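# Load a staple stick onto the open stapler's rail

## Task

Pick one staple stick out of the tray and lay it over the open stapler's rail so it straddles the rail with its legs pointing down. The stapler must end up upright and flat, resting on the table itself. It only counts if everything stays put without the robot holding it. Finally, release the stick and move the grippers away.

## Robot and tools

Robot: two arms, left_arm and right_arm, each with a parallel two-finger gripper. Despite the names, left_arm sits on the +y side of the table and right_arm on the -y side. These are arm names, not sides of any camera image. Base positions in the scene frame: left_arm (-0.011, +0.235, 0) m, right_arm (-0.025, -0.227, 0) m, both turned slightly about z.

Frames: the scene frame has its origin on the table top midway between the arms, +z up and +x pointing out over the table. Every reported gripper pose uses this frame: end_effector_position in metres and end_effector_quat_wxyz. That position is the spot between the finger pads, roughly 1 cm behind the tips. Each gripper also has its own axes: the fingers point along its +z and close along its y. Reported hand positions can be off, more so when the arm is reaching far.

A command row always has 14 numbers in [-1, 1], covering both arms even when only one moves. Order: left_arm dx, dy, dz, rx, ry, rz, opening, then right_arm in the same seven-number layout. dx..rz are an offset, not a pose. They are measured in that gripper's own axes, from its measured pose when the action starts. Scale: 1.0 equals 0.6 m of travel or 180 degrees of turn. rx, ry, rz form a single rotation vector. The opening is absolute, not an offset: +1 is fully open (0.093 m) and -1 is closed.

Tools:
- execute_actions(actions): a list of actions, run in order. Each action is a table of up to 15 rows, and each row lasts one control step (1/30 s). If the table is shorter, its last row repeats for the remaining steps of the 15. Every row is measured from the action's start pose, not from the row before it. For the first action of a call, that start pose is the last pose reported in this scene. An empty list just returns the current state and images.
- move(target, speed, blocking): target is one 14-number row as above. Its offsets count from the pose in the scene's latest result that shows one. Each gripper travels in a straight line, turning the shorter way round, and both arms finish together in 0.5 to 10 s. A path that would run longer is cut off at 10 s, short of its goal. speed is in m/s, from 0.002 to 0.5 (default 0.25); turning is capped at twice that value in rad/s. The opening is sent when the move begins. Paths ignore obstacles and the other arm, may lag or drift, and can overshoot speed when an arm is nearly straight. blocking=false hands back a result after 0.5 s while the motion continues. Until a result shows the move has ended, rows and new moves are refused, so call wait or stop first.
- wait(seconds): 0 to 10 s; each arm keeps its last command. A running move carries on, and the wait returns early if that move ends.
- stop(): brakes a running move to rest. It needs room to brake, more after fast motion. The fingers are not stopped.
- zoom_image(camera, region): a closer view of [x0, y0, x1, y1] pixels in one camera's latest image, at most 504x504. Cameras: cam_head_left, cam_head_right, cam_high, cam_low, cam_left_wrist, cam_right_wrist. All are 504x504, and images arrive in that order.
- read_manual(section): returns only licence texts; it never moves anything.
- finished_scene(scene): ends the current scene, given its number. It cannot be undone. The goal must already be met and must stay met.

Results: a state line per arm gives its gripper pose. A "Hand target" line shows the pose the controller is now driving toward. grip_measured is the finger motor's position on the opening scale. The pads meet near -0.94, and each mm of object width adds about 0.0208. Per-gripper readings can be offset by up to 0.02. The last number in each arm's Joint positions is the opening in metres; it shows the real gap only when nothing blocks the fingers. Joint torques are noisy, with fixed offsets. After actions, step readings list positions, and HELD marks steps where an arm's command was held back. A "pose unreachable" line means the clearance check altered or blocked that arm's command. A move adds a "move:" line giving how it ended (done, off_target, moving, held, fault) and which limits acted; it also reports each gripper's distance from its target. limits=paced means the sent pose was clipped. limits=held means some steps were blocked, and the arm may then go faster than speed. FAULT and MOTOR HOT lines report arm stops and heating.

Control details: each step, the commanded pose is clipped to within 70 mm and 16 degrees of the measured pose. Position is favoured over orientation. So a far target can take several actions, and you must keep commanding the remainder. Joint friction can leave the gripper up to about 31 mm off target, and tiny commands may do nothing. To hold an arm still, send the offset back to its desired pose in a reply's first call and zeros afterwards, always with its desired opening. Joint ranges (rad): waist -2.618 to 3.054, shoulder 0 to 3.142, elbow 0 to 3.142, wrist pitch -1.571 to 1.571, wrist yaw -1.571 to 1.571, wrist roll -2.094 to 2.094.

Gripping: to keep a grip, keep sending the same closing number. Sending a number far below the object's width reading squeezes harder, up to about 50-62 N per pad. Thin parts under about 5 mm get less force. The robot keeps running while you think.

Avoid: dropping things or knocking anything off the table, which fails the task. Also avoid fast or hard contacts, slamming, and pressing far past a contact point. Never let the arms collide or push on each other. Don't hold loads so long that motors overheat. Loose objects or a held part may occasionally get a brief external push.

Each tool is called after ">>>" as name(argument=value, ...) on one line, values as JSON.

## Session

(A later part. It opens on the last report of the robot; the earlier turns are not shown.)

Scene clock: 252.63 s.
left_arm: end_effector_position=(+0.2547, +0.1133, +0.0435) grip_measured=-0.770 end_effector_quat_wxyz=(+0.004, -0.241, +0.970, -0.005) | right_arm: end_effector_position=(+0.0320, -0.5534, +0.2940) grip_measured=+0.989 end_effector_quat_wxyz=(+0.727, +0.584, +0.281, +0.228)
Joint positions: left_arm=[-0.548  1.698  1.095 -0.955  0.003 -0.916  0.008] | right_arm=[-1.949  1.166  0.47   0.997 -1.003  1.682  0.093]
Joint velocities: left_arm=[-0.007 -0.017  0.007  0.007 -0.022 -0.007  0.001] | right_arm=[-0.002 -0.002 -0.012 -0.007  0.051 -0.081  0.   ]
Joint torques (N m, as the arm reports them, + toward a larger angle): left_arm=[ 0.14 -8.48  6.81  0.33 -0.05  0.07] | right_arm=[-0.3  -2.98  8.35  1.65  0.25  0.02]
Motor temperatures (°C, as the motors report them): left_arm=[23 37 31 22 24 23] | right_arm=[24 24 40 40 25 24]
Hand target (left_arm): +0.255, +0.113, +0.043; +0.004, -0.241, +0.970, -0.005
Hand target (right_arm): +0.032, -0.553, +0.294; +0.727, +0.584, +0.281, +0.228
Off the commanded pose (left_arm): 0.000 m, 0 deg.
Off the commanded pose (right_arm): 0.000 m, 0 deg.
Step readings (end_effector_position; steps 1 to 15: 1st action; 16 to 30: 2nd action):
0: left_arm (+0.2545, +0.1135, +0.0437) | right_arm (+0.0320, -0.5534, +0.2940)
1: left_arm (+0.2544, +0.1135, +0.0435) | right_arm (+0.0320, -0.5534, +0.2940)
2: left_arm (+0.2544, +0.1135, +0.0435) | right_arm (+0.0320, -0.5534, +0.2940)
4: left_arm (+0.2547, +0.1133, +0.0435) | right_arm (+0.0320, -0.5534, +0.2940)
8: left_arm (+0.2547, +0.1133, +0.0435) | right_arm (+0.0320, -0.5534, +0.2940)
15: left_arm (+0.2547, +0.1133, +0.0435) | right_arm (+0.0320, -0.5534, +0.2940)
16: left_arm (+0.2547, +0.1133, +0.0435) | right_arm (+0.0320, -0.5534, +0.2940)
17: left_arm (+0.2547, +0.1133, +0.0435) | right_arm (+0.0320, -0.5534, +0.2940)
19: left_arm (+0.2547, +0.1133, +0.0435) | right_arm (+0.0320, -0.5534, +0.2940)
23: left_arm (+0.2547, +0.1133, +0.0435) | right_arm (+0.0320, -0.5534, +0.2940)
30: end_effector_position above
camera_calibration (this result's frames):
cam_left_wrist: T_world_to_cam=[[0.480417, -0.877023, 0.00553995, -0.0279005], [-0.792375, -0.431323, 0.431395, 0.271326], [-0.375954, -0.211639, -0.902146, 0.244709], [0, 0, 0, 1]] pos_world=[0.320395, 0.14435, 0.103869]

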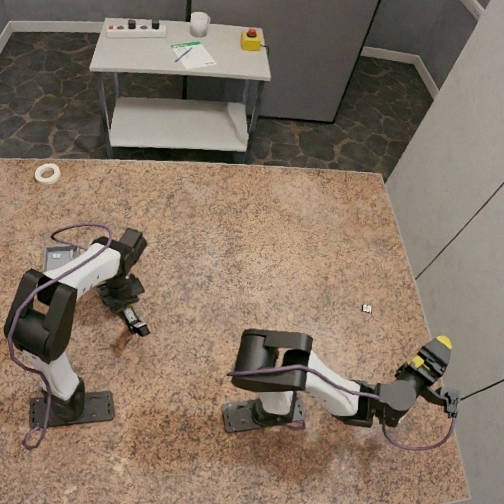

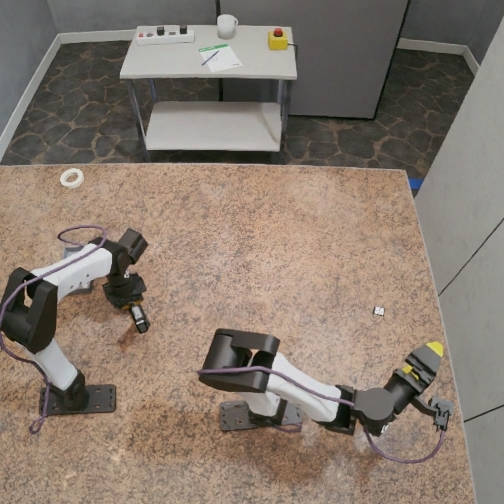

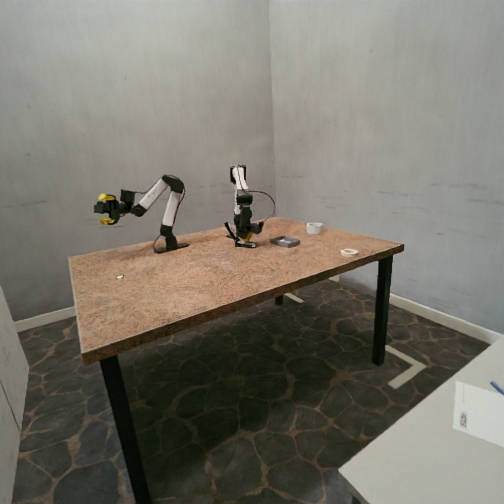

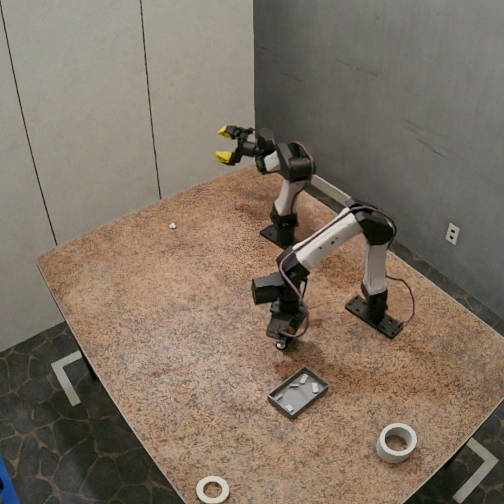

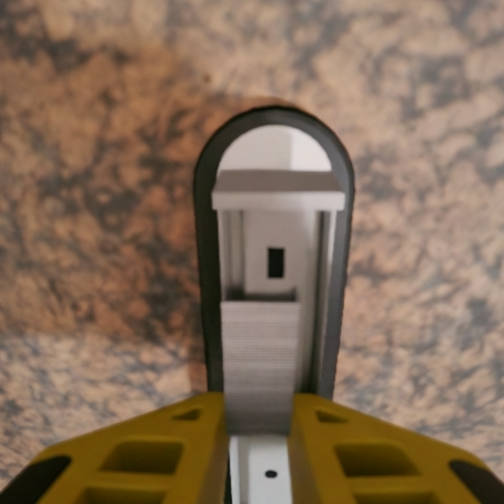

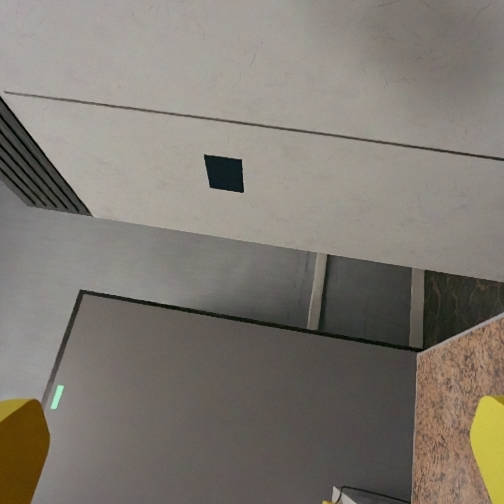

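>>> move(target=[0,-0.006,0,0,0,0,-0.78,0,0,0,0,0,0,1], speed=0.005)

Scene clock: 262.37 s.
left_arm: end_effector_position=(+0.2547, +0.1133, +0.0435) grip_measured=-0.770 end_effector_quat_wxyz=(+0.004, -0.241, +0.970, -0.005) | right_arm: end_effector_position=(+0.0320, -0.5534, +0.2940) grip_measured=+0.989 end_effector_quat_wxyz=(+0.727, +0.584, +0.281, +0.228)
Joint positions: left_arm=[-0.548  1.698  1.095 -0.955  0.003 -0.916  0.008] | right_arm=[-1.949  1.166  0.47   0.997 -1.003  1.682  0.093]
Joint velocities: left_arm=[-0.002 -0.017 -0.007 -0.066 -0.007  0.081 -0.001] | right_arm=[ 0.007 -0.002  0.017 -0.037 -0.051 -0.081  0.   ]
Joint torques (N m, as the arm reports them, + toward a larger angle): left_arm=[-0.47 -7.53  7.89  0.31 -0.04 -0.02] | right_arm=[-0.41 -3.13  8.3   1.64  0.25 -0.04]
Motor temperatures (°C, as the motors report them): left_arm=[23 36 31 22 24 23] | right_arm=[24 24 40 40 25 24]
Hand target (left_arm): +0.256, +0.110, +0.043; +0.004, -0.241, +0.971, -0.005
Hand target (right_arm): +0.032, -0.553, +0.294; +0.727, +0.584, +0.281, +0.228
Off the commanded pose (left_arm): 0.004 m, 0 deg.
Off the commanded pose (right_arm): 0.000 m, 0 deg.
move: done
camera_calibration (this result's frames):
cam_left_wrist: T_world_to_cam=[[0.480417, -0.877023, 0.00553995, -0.0279005], [-0.792375, -0.431323, 0.431395, 0.271326], [-0.375954, -0.211639, -0.902146, 0.244709], [0, 0, 0, 1]] pos_world=[0.320395, 0.14435, 0.103869]

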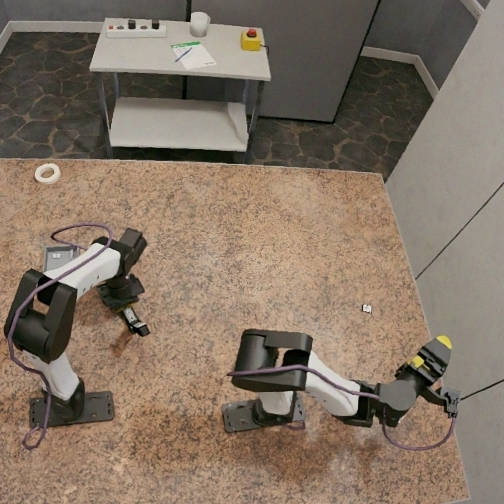

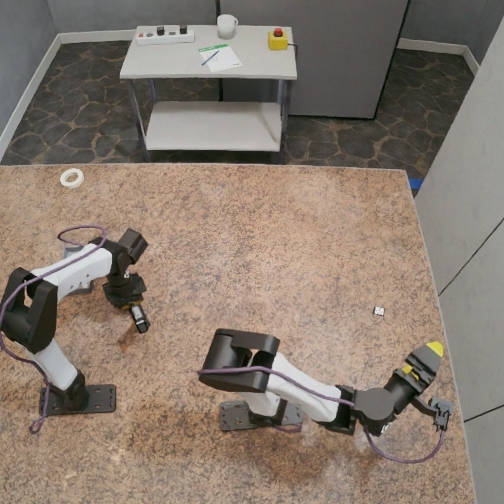

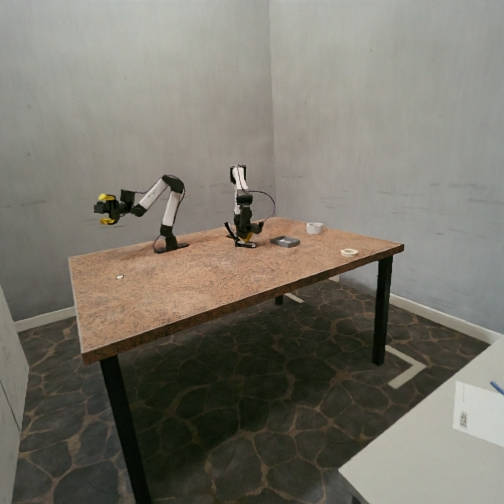

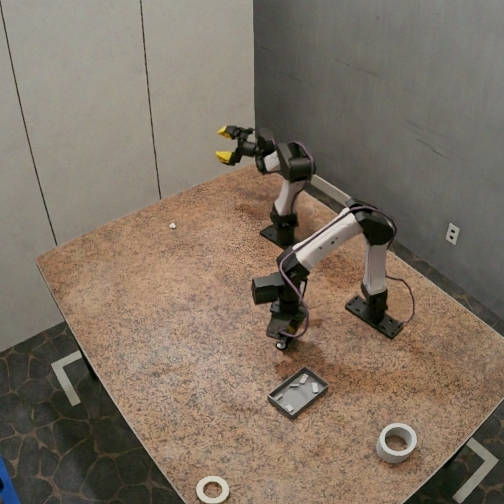

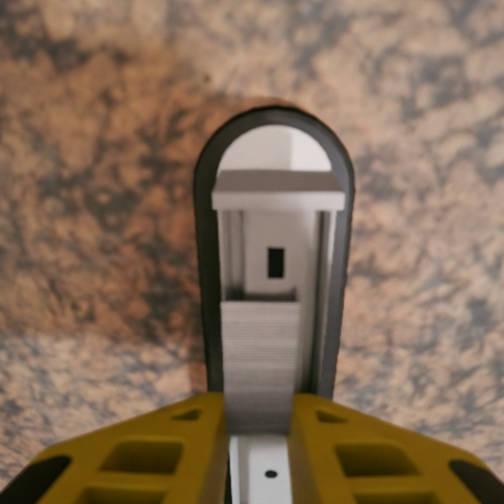

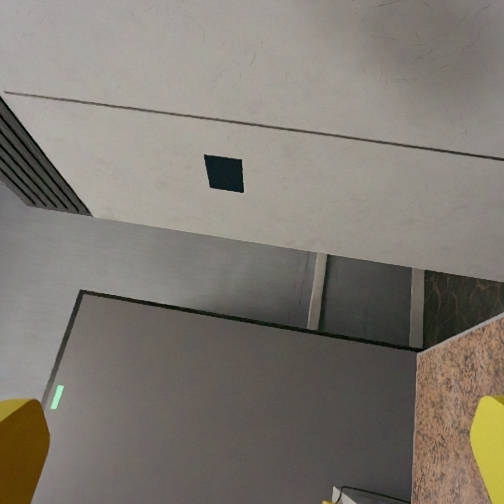

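>>> execute_actions(actions=[[[0,-0.005,0,0.012,0,0,-0.78,0,0,0,0,0,0,1]],[[0,0,0,0,0,0,-0.78,0,0,0,0,0,0,1]]])

Scene clock: 269.70 s.
left_arm: end_effector_position=(+0.2584, +0.1086, +0.0443) grip_measured=-0.770 end_effector_quat_wxyz=(+0.008, -0.241, +0.970, -0.019) | right_arm: end_effector_position=(+0.0320, -0.5534, +0.2940) grip_measured=+0.989 end_effector_quat_wxyz=(+0.727, +0.584, +0.281, +0.228)
Joint positions: left_arm=[-0.548  1.695  1.095 -0.934  0.02  -0.916  0.008] | right_arm=[-1.949  1.166  0.47   0.997 -1.003  1.682  0.093]
Joint velocities: left_arm=[-0.002  0.012  0.007  0.022  0.022 -0.066 -0.002] | right_arm=[-0.007 -0.002  0.012  0.007 -0.007  0.037  0.001]
Joint torques (N m, as the arm reports them, + toward a larger angle): left_arm=[ 0.2  -8.44  6.82  0.39 -0.05  0.06] | right_arm=[-0.31 -3.02  8.41  1.62  0.23 -0.06]
Motor temperatures (°C, as the motors report them): left_arm=[23 36 31 22 24 23] | right_arm=[24 24 40 40 25 24]
Hand target (left_arm): +0.258, +0.109, +0.044; +0.008, -0.241, +0.970, -0.019
Hand target (right_arm): +0.032, -0.553, +0.294; +0.727, +0.584, +0.281, +0.228
Off the commanded pose (left_arm): 0.000 m, 0 deg.
Off the commanded pose (right_arm): 0.000 m, 0 deg.
Step readings (end_effector_position; steps 1 to 15: 1st action; 16 to 30: 2nd action):
0: left_arm (+0.2547, +0.1133, +0.0435) | right_arm (+0.0320, -0.5534, +0.2940)
1: left_arm (+0.2549, +0.1130, +0.0437) | right_arm (+0.0320, -0.5534, +0.2940)
2: left_arm (+0.2553, +0.1123, +0.0439) | right_arm (+0.0320, -0.5534, +0.2940)
4: left_arm (+0.2565, +0.1109, +0.0442) | right_arm (+0.0320, -0.5534, +0.2940)
8: left_arm (+0.2578, +0.1094, +0.0442) | right_arm (+0.0320, -0.5534, +0.2940)
15: left_arm (+0.2584, +0.1086, +0.0443) | right_arm (+0.0320, -0.5534, +0.2940)
16: left_arm (+0.2584, +0.1086, +0.0443) | right_arm (+0.0320, -0.5534, +0.2940)
17: left_arm (+0.2584, +0.1086, +0.0443) | right_arm (+0.0320, -0.5534, +0.2940)
19: left_arm (+0.2584, +0.1086, +0.0443) | right_arm (+0.0320, -0.5534, +0.2940)
23: left_arm (+0.2584, +0.1086, +0.0443) | right_arm (+0.0320, -0.5534, +0.2940)
30: end_effector_position above
camera_calibration (this result's frames):
cam_left_wrist: T_world_to_cam=[[0.479775, -0.876721, 0.0342962, -0.0349735], [-0.798872, -0.420343, 0.43025, 0.272418], [-0.362793, -0.233821, -0.902058, 0.244813], [0, 0, 0, 1]] pos_world=[0.323223, 0.141089, 0.104827]

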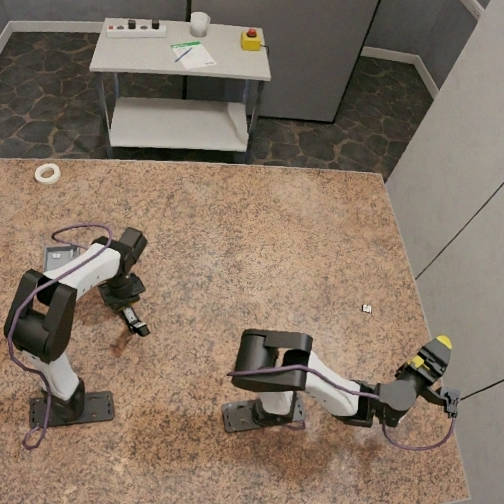

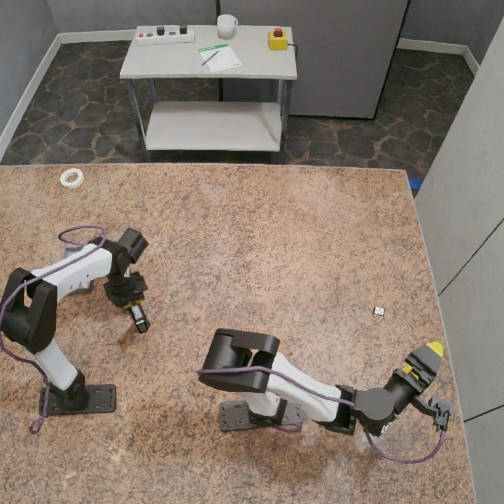

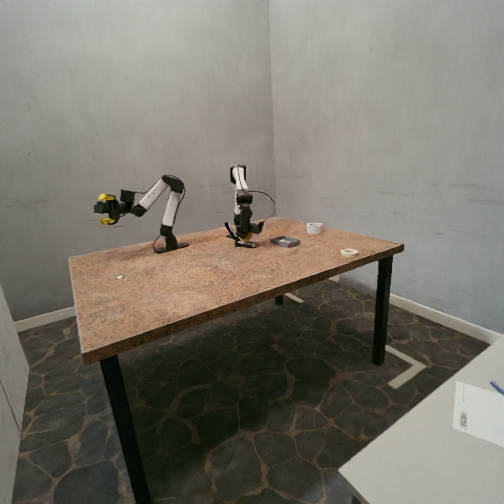

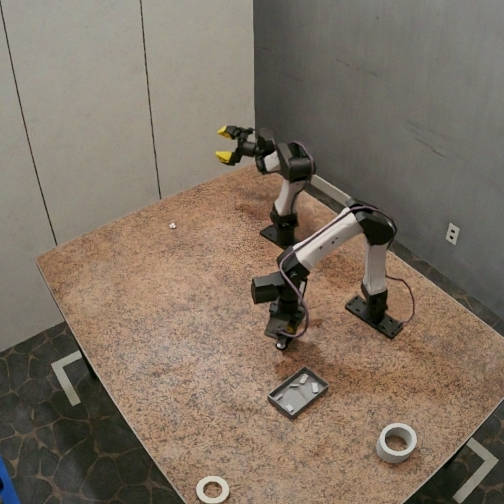

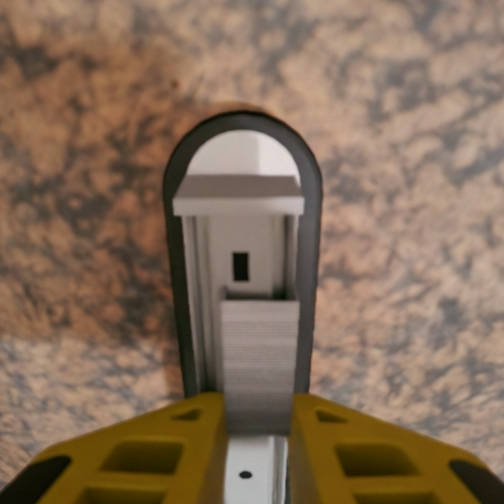

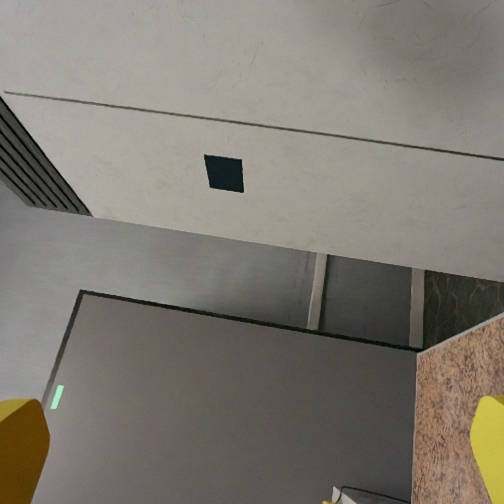

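>>> execute_actions(actions=[[[0,0.004,0,-0.0075,0,0,-0.78,0,0,0,0,0,0,1]],[[0,0,0,0,0,0,-0.78,0,0,0,0,0,0,1]]])

Scene clock: 274.57 s.
left_arm: end_effector_position=(+0.2564, +0.1109, +0.0442) grip_measured=-0.770 end_effector_quat_wxyz=(+0.006, -0.241, +0.970, -0.012) | right_arm: end_effector_position=(+0.0320, -0.5534, +0.2940) grip_measured=+0.989 end_effector_quat_wxyz=(+0.727, +0.584, +0.281, +0.228)
Joint positions: left_arm=[-0.548  1.695  1.095 -0.946  0.012 -0.916  0.008] | right_arm=[-1.949  1.166  0.47   0.997 -1.003  1.682  0.093]
Joint velocities: left_arm=[ 0.007  0.002  0.007  0.007  0.051 -0.051 -0.   ] | right_arm=[-0.017 -0.002 -0.002  0.022  0.007 -0.007  0.   ]
Joint torques (N m, as the arm reports them, + toward a larger angle): left_arm=[ 0.17 -8.49  6.87  0.33 -0.05  0.06] | right_arm=[-0.28 -3.02  8.44  1.64  0.28 -0.01]
Motor temperatures (°C, as the motors report them): left_arm=[23 36 31 22 24 23] | right_arm=[24 24 40 40 25 24]
Hand target (left_arm): +0.256, +0.111, +0.044; +0.006, -0.241, +0.970, -0.012
Hand target (right_arm): +0.032, -0.553, +0.294; +0.727, +0.584, +0.281, +0.228
Off the commanded pose (left_arm): 0.000 m, 0 deg.
Off the commanded pose (right_arm): 0.000 m, 0 deg.
Step readings (end_effector_position; steps 1 to 15: 1st action; 16 to 30: 2nd action):
0: left_arm (+0.2584, +0.1086, +0.0443) | right_arm (+0.0320, -0.5534, +0.2940)
1: left_arm (+0.2582, +0.1088, +0.0443) | right_arm (+0.0320, -0.5534, +0.2940)
2: left_arm (+0.2579, +0.1092, +0.0442) | right_arm (+0.0320, -0.5534, +0.2940)
4: left_arm (+0.2573, +0.1099, +0.0442) | right_arm (+0.0320, -0.5534, +0.2940)
8: left_arm (+0.2567, +0.1105, +0.0442) | right_arm (+0.0320, -0.5534, +0.2940)
15: left_arm (+0.2564, +0.1109, +0.0442) | right_arm (+0.0320, -0.5534, +0.2940)
16: left_arm (+0.2564, +0.1109, +0.0442) | right_arm (+0.0320, -0.5534, +0.2940)
17: left_arm (+0.2564, +0.1109, +0.0442) | right_arm (+0.0320, -0.5534, +0.2940)
19: left_arm (+0.2564, +0.1109, +0.0442) | right_arm (+0.0320, -0.5534, +0.2940)
23: left_arm (+0.2564, +0.1109, +0.0442) | right_arm (+0.0320, -0.5534, +0.2940)
30: end_effector_position above
camera_calibration (this result's frames):
cam_left_wrist: T_world_to_cam=[[0.480172, -0.876928, 0.0207965, -0.0315024], [-0.795594, -0.425407, 0.431345, 0.271478], [-0.369412, -0.223665, -0.901947, 0.245085], [0, 0, 0, 1]] pos_world=[0.32165, 0.14268, 0.104608]

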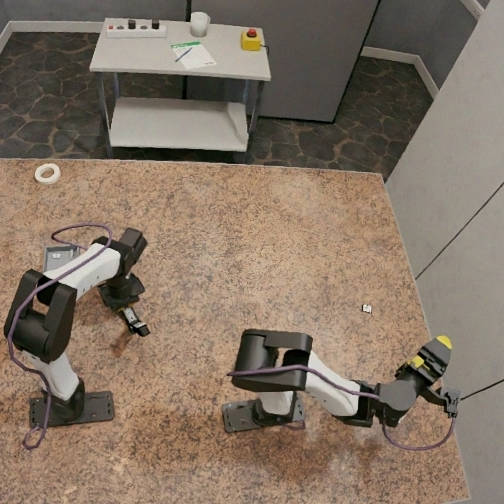

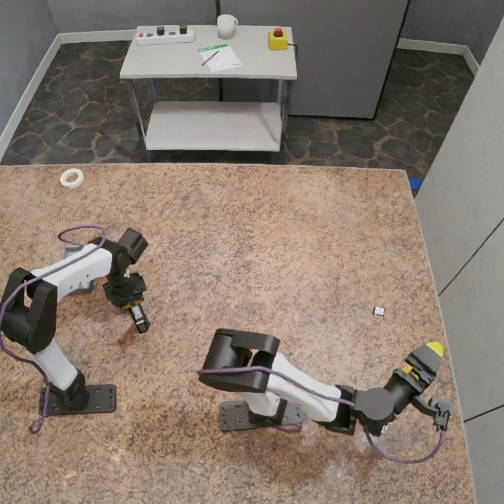

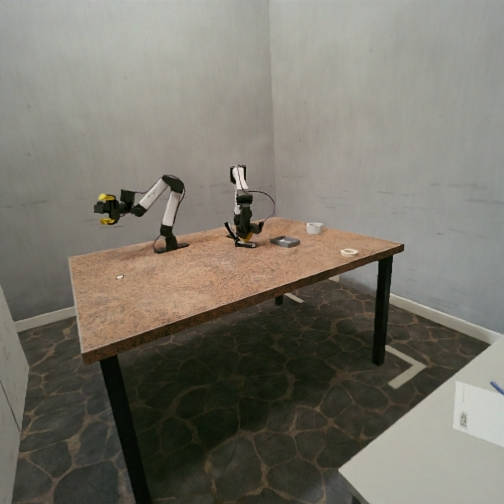

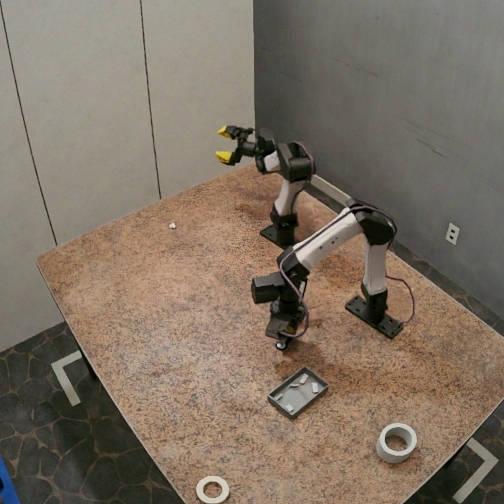

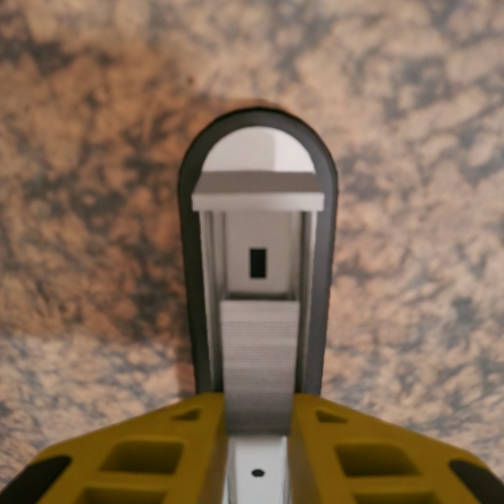

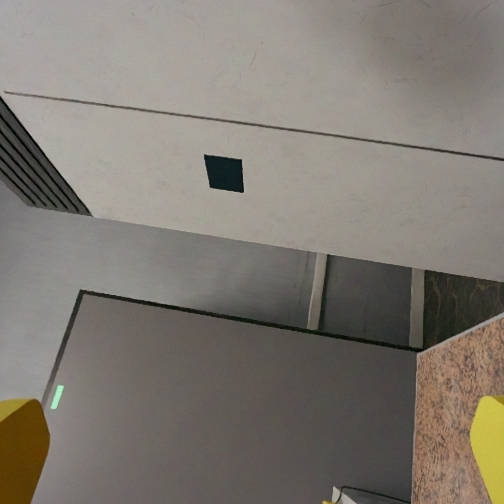

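>>> move(target=[0,0,0.012,0,0,0,-0.78,0,0,0,0,0,0,1], speed=0.01)

>>> zoom_image(camera="cam_high", region=[225, 225, 265, 255])

Scene clock: 281.53 s.
left_arm: end_effector_position=(+0.2602, +0.1091, +0.0443) grip_measured=-0.770 end_effector_quat_wxyz=(+0.013, -0.241, +0.970, -0.018) | right_arm: end_effector_position=(+0.0320, -0.5534, +0.2940) grip_measured=+0.989 end_effector_quat_wxyz=(+0.727, +0.584, +0.281, +0.228)
Joint positions: left_arm=[-0.548  1.695  1.095 -0.928  0.012 -0.916  0.008] | right_arm=[-1.949  1.166  0.47   0.997 -1.003  1.682  0.093]
Joint velocities: left_arm=[-0.007 -0.007  0.002 -0.066  0.022  0.051  0.001] | right_arm=[ 0.007  0.002 -0.007 -0.022 -0.11   0.037 -0.001]
Joint torques (N m, as the arm reports them, + toward a larger angle): left_arm=[ 0.07 -7.36  5.23  0.48 -0.04  0.04] | right_arm=[-0.31 -3.08  8.42  1.6   0.26 -0.03]
Motor temperatures (°C, as the motors report them): left_arm=[23 36 31 22 24 23] | right_arm=[24 24 41 41 25 24]
Hand target (left_arm): +0.256, +0.111, +0.037; +0.006, -0.241, +0.970, -0.012
Hand target (right_arm): +0.032, -0.553, +0.294; +0.727, +0.584, +0.281, +0.228
Off the commanded pose (left_arm): 0.008 m, 1 deg.
Off the commanded pose (right_arm): 0.000 m, 0 deg.
move: done
camera_calibration (this result's frames):
cam_left_wrist: T_world_to_cam=[[0.47974, -0.87673, 0.0345505, -0.0353569], [-0.802254, -0.422361, 0.4219, 0.27551], [-0.3553, -0.23012, -0.905984, 0.243431], [0, 0, 0, 1]] pos_world=[0.324482, 0.141384, 0.105528]

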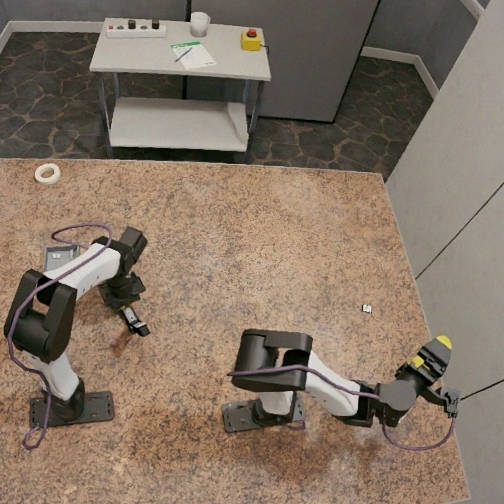

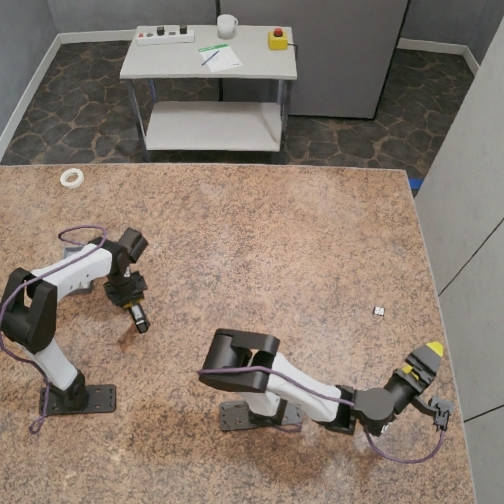

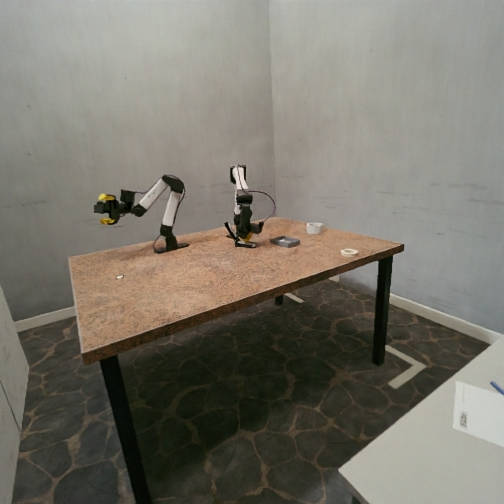

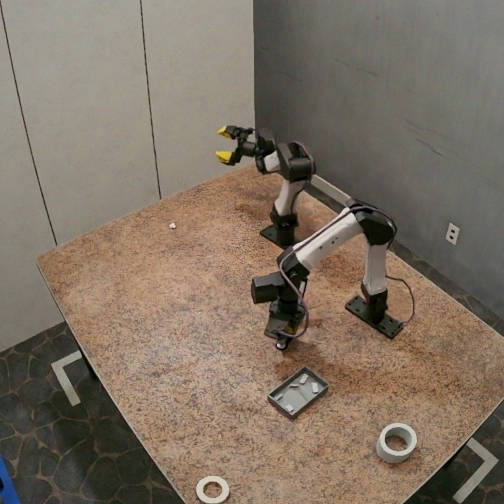

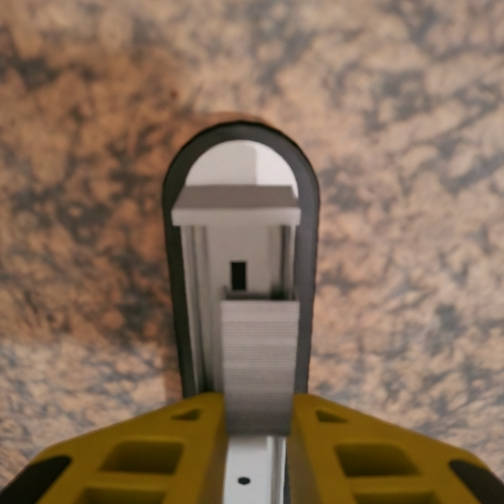

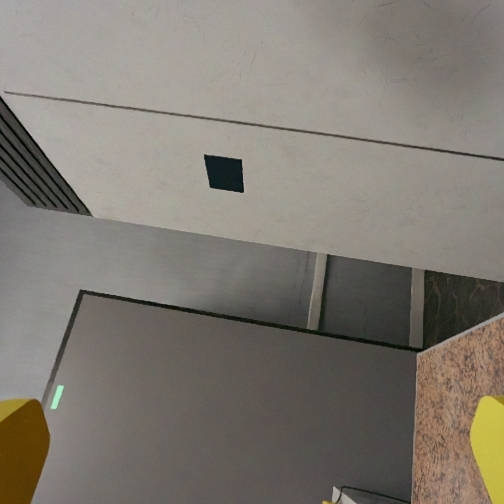

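Region (225, 225, 265, 255) of cam_high's 504x504 image, scaled by 12.600, with more detail than that image has; it fills the top 378 rows of this view, and the rest is white.

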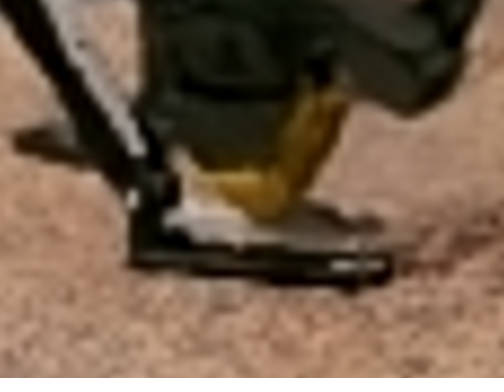

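>>> execute_actions(actions=[[[0,0.012,0.005,0,0,0,-0.78,0,0,0,0,0,0,1]],[[0,0,0,0,0,0,-0.78,0,0,0,0,0,0,1]]])

Scene clock: 287.00 s.
left_arm: end_effector_position=(+0.2599, +0.1093, +0.0438) grip_measured=-0.770 end_effector_quat_wxyz=(+0.015, -0.239, +0.971, -0.020) | right_arm: end_effector_position=(+0.0320, -0.5534, +0.2940) grip_measured=+0.989 end_effector_quat_wxyz=(+0.727, +0.584, +0.281, +0.228)
Joint positions: left_arm=[-0.548  1.689  1.085 -0.918  0.012 -0.911  0.008] | right_arm=[-1.949  1.166  0.47   0.997 -1.003  1.682  0.093]
Joint velocities: left_arm=[-0.022  0.027 -0.007  0.066  0.007 -0.022  0.   ] | right_arm=[ 0.002  0.027  0.012  0.081 -0.007 -0.022 -0.   ]
Joint torques (N m, as the arm reports them, + toward a larger angle): left_arm=[ 0.17 -8.4   6.98  0.39 -0.05  0.07] | right_arm=[-0.4  -3.01  8.42  1.64  0.25 -0.06]
Motor temperatures (°C, as the motors report them): left_arm=[23 36 31 22 24 23] | right_arm=[24 24 41 41 25 24]
Hand target (left_arm): +0.260, +0.109, +0.044; +0.015, -0.239, +0.971, -0.020
Hand target (right_arm): +0.032, -0.553, +0.294; +0.727, +0.584, +0.281, +0.228
Off the commanded pose (left_arm): 0.000 m, 0 deg.
Off the commanded pose (right_arm): 0.000 m, 0 deg.
Step readings (end_effector_position; steps 1 to 15: 1st action; 16 to 30: 2nd action):
0: left_arm (+0.2605, +0.1090, +0.0443) | right_arm (+0.0320, -0.5534, +0.2940)
1: left_arm (+0.2603, +0.1091, +0.0438) | right_arm (+0.0320, -0.5534, +0.2940)
2: left_arm (+0.2603, +0.1091, +0.0438) | right_arm (+0.0320, -0.5534, +0.2940)
4: left_arm (+0.2599, +0.1093, +0.0437) | right_arm (+0.0320, -0.5534, +0.2940)
8: left_arm (+0.2599, +0.1093, +0.0438) | right_arm (+0.0320, -0.5534, +0.2940)
15: left_arm (+0.2599, +0.1093, +0.0438) | right_arm (+0.0320, -0.5534, +0.2940)
16: left_arm (+0.2599, +0.1093, +0.0438) | right_arm (+0.0320, -0.5534, +0.2940)
17: left_arm (+0.2599, +0.1093, +0.0438) | right_arm (+0.0320, -0.5534, +0.2940)
19: left_arm (+0.2599, +0.1093, +0.0438) | right_arm (+0.0320, -0.5534, +0.2940)
23: left_arm (+0.2599, +0.1093, +0.0438) | right_arm (+0.0320, -0.5534, +0.2940)
30: end_effector_position above
camera_calibration (this result's frames):
cam_left_wrist: T_world_to_cam=[[0.475502, -0.87882, 0.0396565, -0.0339628], [-0.806709, -0.417618, 0.41811, 0.276359], [-0.350882, -0.230803, -0.907531, 0.241856], [0, 0, 0, 1]] pos_world=[0.323953, 0.141386, 0.10529]

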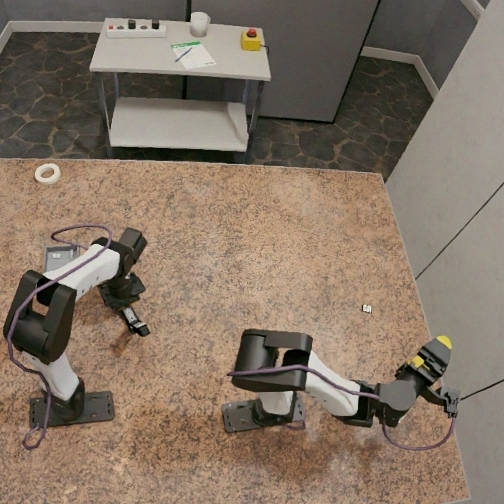

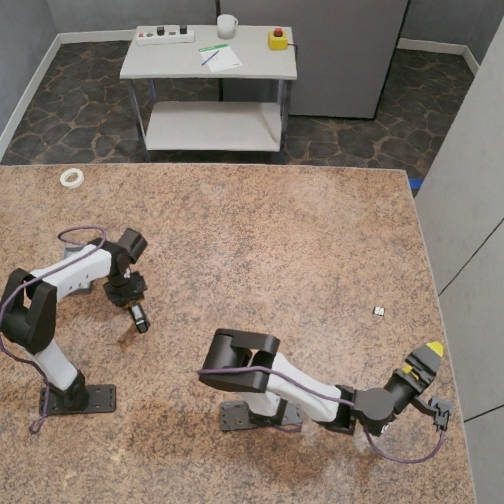

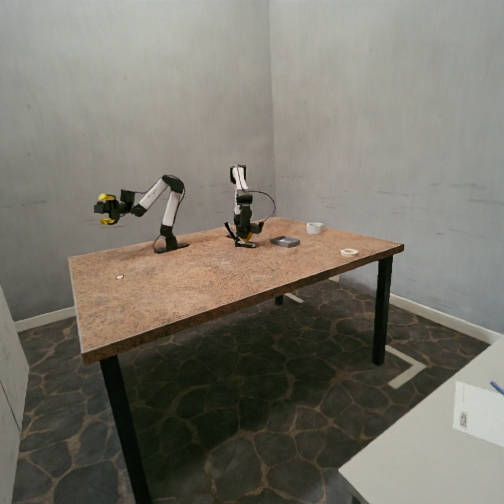

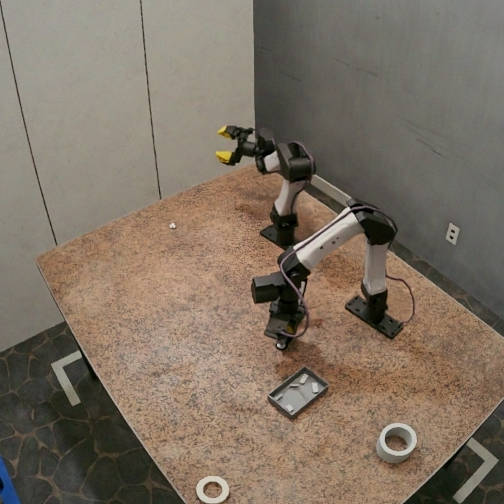

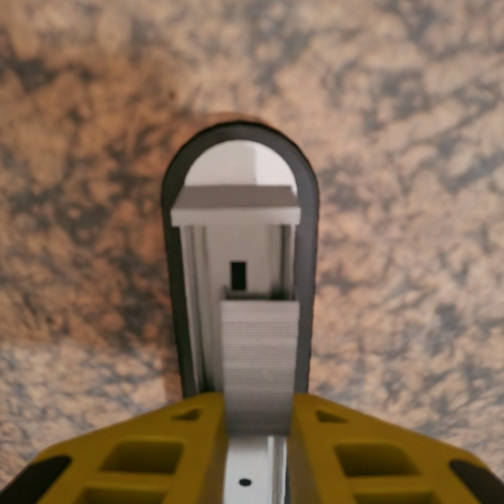

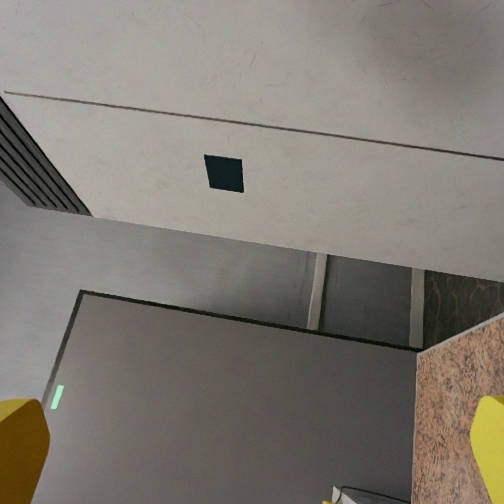

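>>> execute_actions(actions=[[[0,0.004,-0.002,-0.0085,0,0,-0.78,0,0,0,0,0,0,1]],[[0,0,0,0,0,0,-0.78,0,0,0,0,0,0,1]]])

Scene clock: 292.67 s.
left_arm: end_effector_position=(+0.2566, +0.1124, +0.0436) grip_measured=-0.770 end_effector_quat_wxyz=(+0.011, -0.239, +0.971, -0.011) | right_arm: end_effector_position=(+0.0320, -0.5534, +0.2940) grip_measured=+0.989 end_effector_quat_wxyz=(+0.727, +0.584, +0.281, +0.228)
Joint positions: left_arm=[-0.548  1.689  1.085 -0.936  0.004 -0.911  0.008] | right_arm=[-1.949  1.166  0.47   0.997 -1.003  1.682  0.093]
Joint velocities: left_arm=[ 0.007 -0.002  0.002  0.007 -0.051  0.081 -0.001] | right_arm=[-0.002 -0.012 -0.007  0.066  0.037 -0.022 -0.   ]
Joint torques (N m, as the arm reports them, + toward a larger angle): left_arm=[ 0.05 -8.34  6.86  0.36 -0.05  0.03] | right_arm=[-0.19 -2.92  8.48  1.62  0.25 -0.04]
Motor temperatures (°C, as the motors report them): left_arm=[23 36 31 22 24 23] | right_arm=[24 24 41 41 25 24]
Hand target (left_arm): +0.257, +0.112, +0.044; +0.011, -0.239, +0.971, -0.011
Hand target (right_arm): +0.032, -0.553, +0.294; +0.727, +0.584, +0.281, +0.228
Off the commanded pose (left_arm): 0.000 m, 0 deg.
Off the commanded pose (right_arm): 0.000 m, 0 deg.
Step readings (end_effector_position; steps 1 to 15: 1st action; 16 to 30: 2nd action):
0: left_arm (+0.2599, +0.1093, +0.0438) | right_arm (+0.0320, -0.5534, +0.2940)
1: left_arm (+0.2598, +0.1094, +0.0438) | right_arm (+0.0320, -0.5534, +0.2940)
2: left_arm (+0.2595, +0.1097, +0.0437) | right_arm (+0.0320, -0.5534, +0.2940)
4: left_arm (+0.2591, +0.1103, +0.0437) | right_arm (+0.0320, -0.5534, +0.2940)
8: left_arm (+0.2575, +0.1116, +0.0436) | right_arm (+0.0320, -0.5534, +0.2940)
15: left_arm (+0.2566, +0.1124, +0.0436) | right_arm (+0.0320, -0.5534, +0.2940)
16: left_arm (+0.2566, +0.1124, +0.0436) | right_arm (+0.0320, -0.5534, +0.2940)
17: left_arm (+0.2566, +0.1124, +0.0436) | right_arm (+0.0320, -0.5534, +0.2940)
19: left_arm (+0.2566, +0.1124, +0.0436) | right_arm (+0.0320, -0.5534, +0.2940)
23: left_arm (+0.2566, +0.1124, +0.0436) | right_arm (+0.0320, -0.5534, +0.2940)
30: end_effector_position above
camera_calibration (this result's frames):
cam_left_wrist: T_world_to_cam=[[0.476183, -0.879117, 0.0200697, -0.0288896], [-0.801248, -0.424375, 0.42179, 0.274259], [-0.362286, -0.21693, -0.906471, 0.242567], [0, 0, 0, 1]] pos_world=[0.321385, 0.143612, 0.10478]

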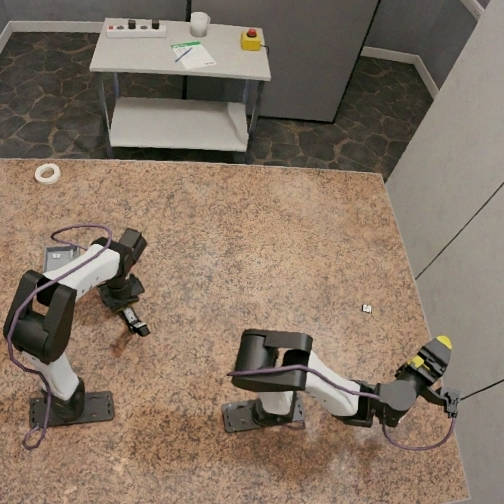

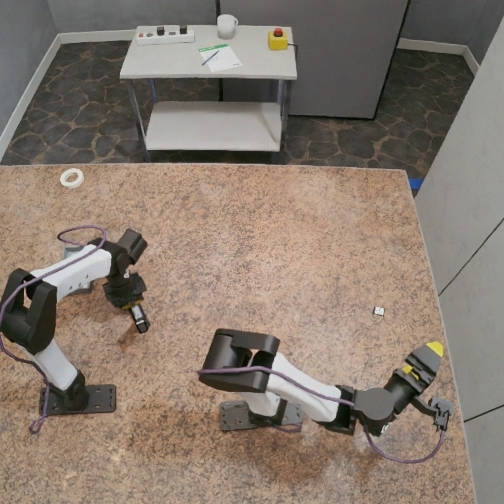

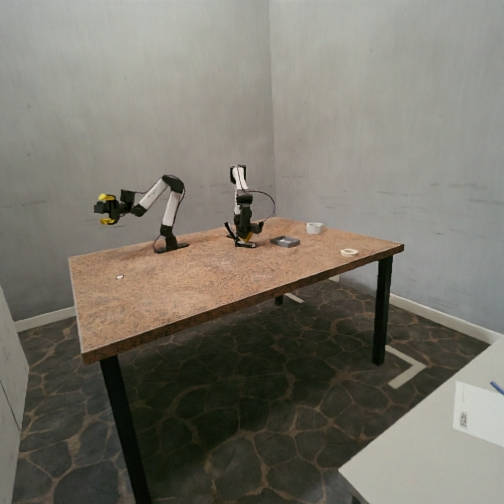

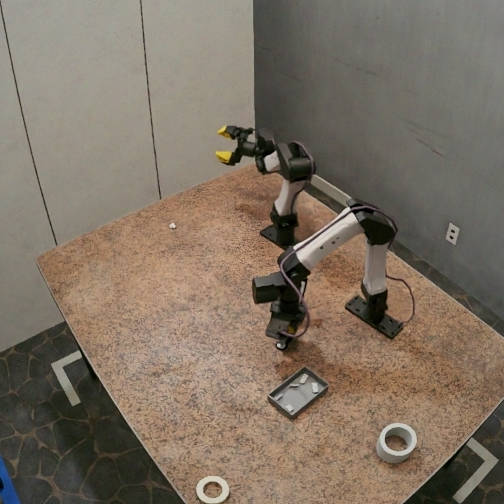

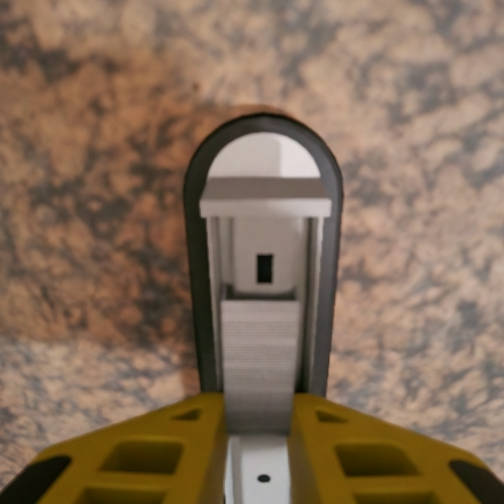

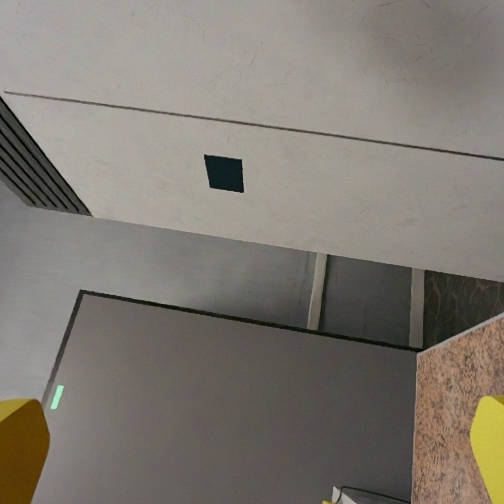

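>>> execute_actions(actions=[[[0,0,0,0,0,0,-0.62,0,0,0,0,0,0,1]],[[0,0,0,0,0,0,-0.4,0,0,0,0,0,0,1]]])

Scene clock: 303.07 s.
left_arm: end_effector_position=(+0.2566, +0.1124, +0.0436) grip_measured=-0.402 end_effector_quat_wxyz=(+0.011, -0.239, +0.971, -0.011) | right_arm: end_effector_position=(+0.0320, -0.5534, +0.2940) grip_measured=+0.989 end_effector_quat_wxyz=(+0.727, +0.584, +0.281, +0.228)
Joint positions: left_arm=[-0.548  1.689  1.085 -0.936  0.004 -0.911  0.026] | right_arm=[-1.949  1.166  0.47   0.997 -1.003  1.682  0.093]
Joint velocities: left_arm=[ 0.002 -0.002  0.007 -0.007 -0.007 -0.037  0.   ] | right_arm=[ 0.002 -0.007 -0.012 -0.007  0.037  0.022 -0.001]
Joint torques (N m, as the arm reports them, + toward a larger angle): left_arm=[ 0.15 -8.38  6.85  0.36 -0.06  0.06] | right_arm=[-0.34 -2.93  8.34  1.64  0.23 -0.04]
Motor temperatures (°C, as the motors report them): left_arm=[23 36 31 22 24 23] | right_arm=[24 24 41 41 25 24]
Hand target (left_arm): +0.257, +0.112, +0.044; +0.011, -0.239, +0.971, -0.011
Hand target (right_arm): +0.032, -0.553, +0.294; +0.727, +0.584, +0.281, +0.228
Off the commanded pose (left_arm): 0.000 m, 0 deg.
Off the commanded pose (right_arm): 0.000 m, 0 deg.
Step readings (end_effector_position; steps 1 to 15: 1st action; 16 to 30: 2nd action):
0: left_arm (+0.2566, +0.1124, +0.0436) | right_arm (+0.0320, -0.5534, +0.2940)
1: left_arm (+0.2566, +0.1124, +0.0436) | right_arm (+0.0320, -0.5534, +0.2940)
2: left_arm (+0.2566, +0.1124, +0.0436) | right_arm (+0.0320, -0.5534, +0.2940)
4: left_arm (+0.2566, +0.1124, +0.0436) | right_arm (+0.0320, -0.5534, +0.2940)
8: left_arm (+0.2566, +0.1124, +0.0436) | right_arm (+0.0320, -0.5534, +0.2940)
15: left_arm (+0.2566, +0.1124, +0.0436) | right_arm (+0.0320, -0.5534, +0.2940)
16: left_arm (+0.2566, +0.1124, +0.0436) | right_arm (+0.0320, -0.5534, +0.2940)
17: left_arm (+0.2566, +0.1124, +0.0436) | right_arm (+0.0320, -0.5534, +0.2940)
19: left_arm (+0.2566, +0.1124, +0.0436) | right_arm (+0.0320, -0.5534, +0.2940)
23: left_arm (+0.2566, +0.1124, +0.0436) | right_arm (+0.0320, -0.5534, +0.2940)
30: end_effector_position above
camera_calibration (this result's frames):
cam_left_wrist: T_world_to_cam=[[0.476183, -0.879117, 0.0200697, -0.0288896], [-0.801248, -0.424375, 0.42179, 0.274259], [-0.362286, -0.21693, -0.906471, 0.242567], [0, 0, 0, 1]] pos_world=[0.321385, 0.143612, 0.10478]

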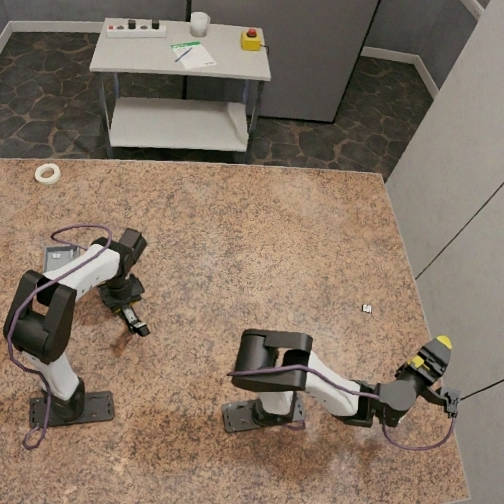

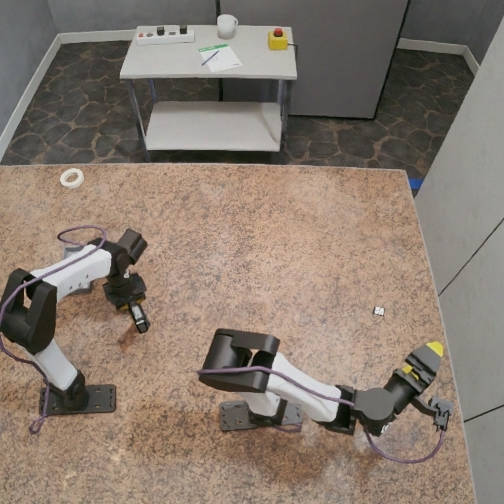

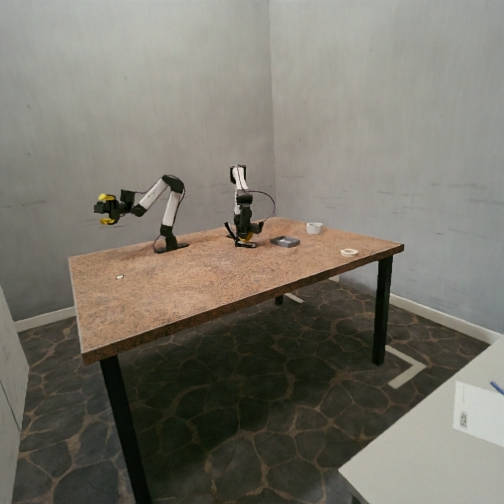

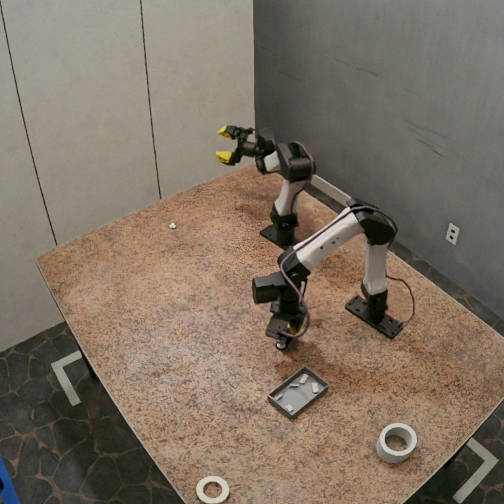

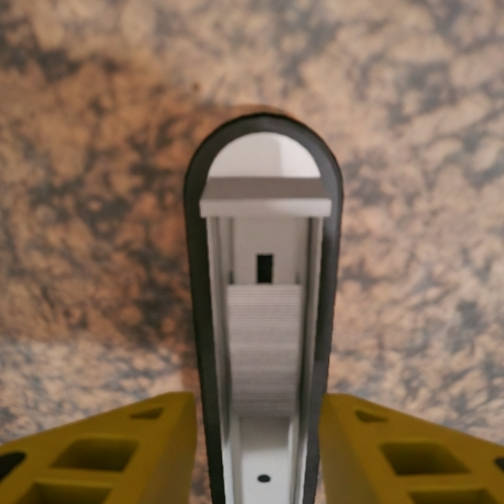

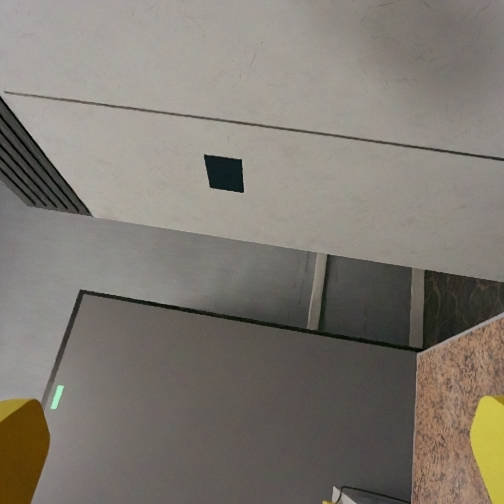

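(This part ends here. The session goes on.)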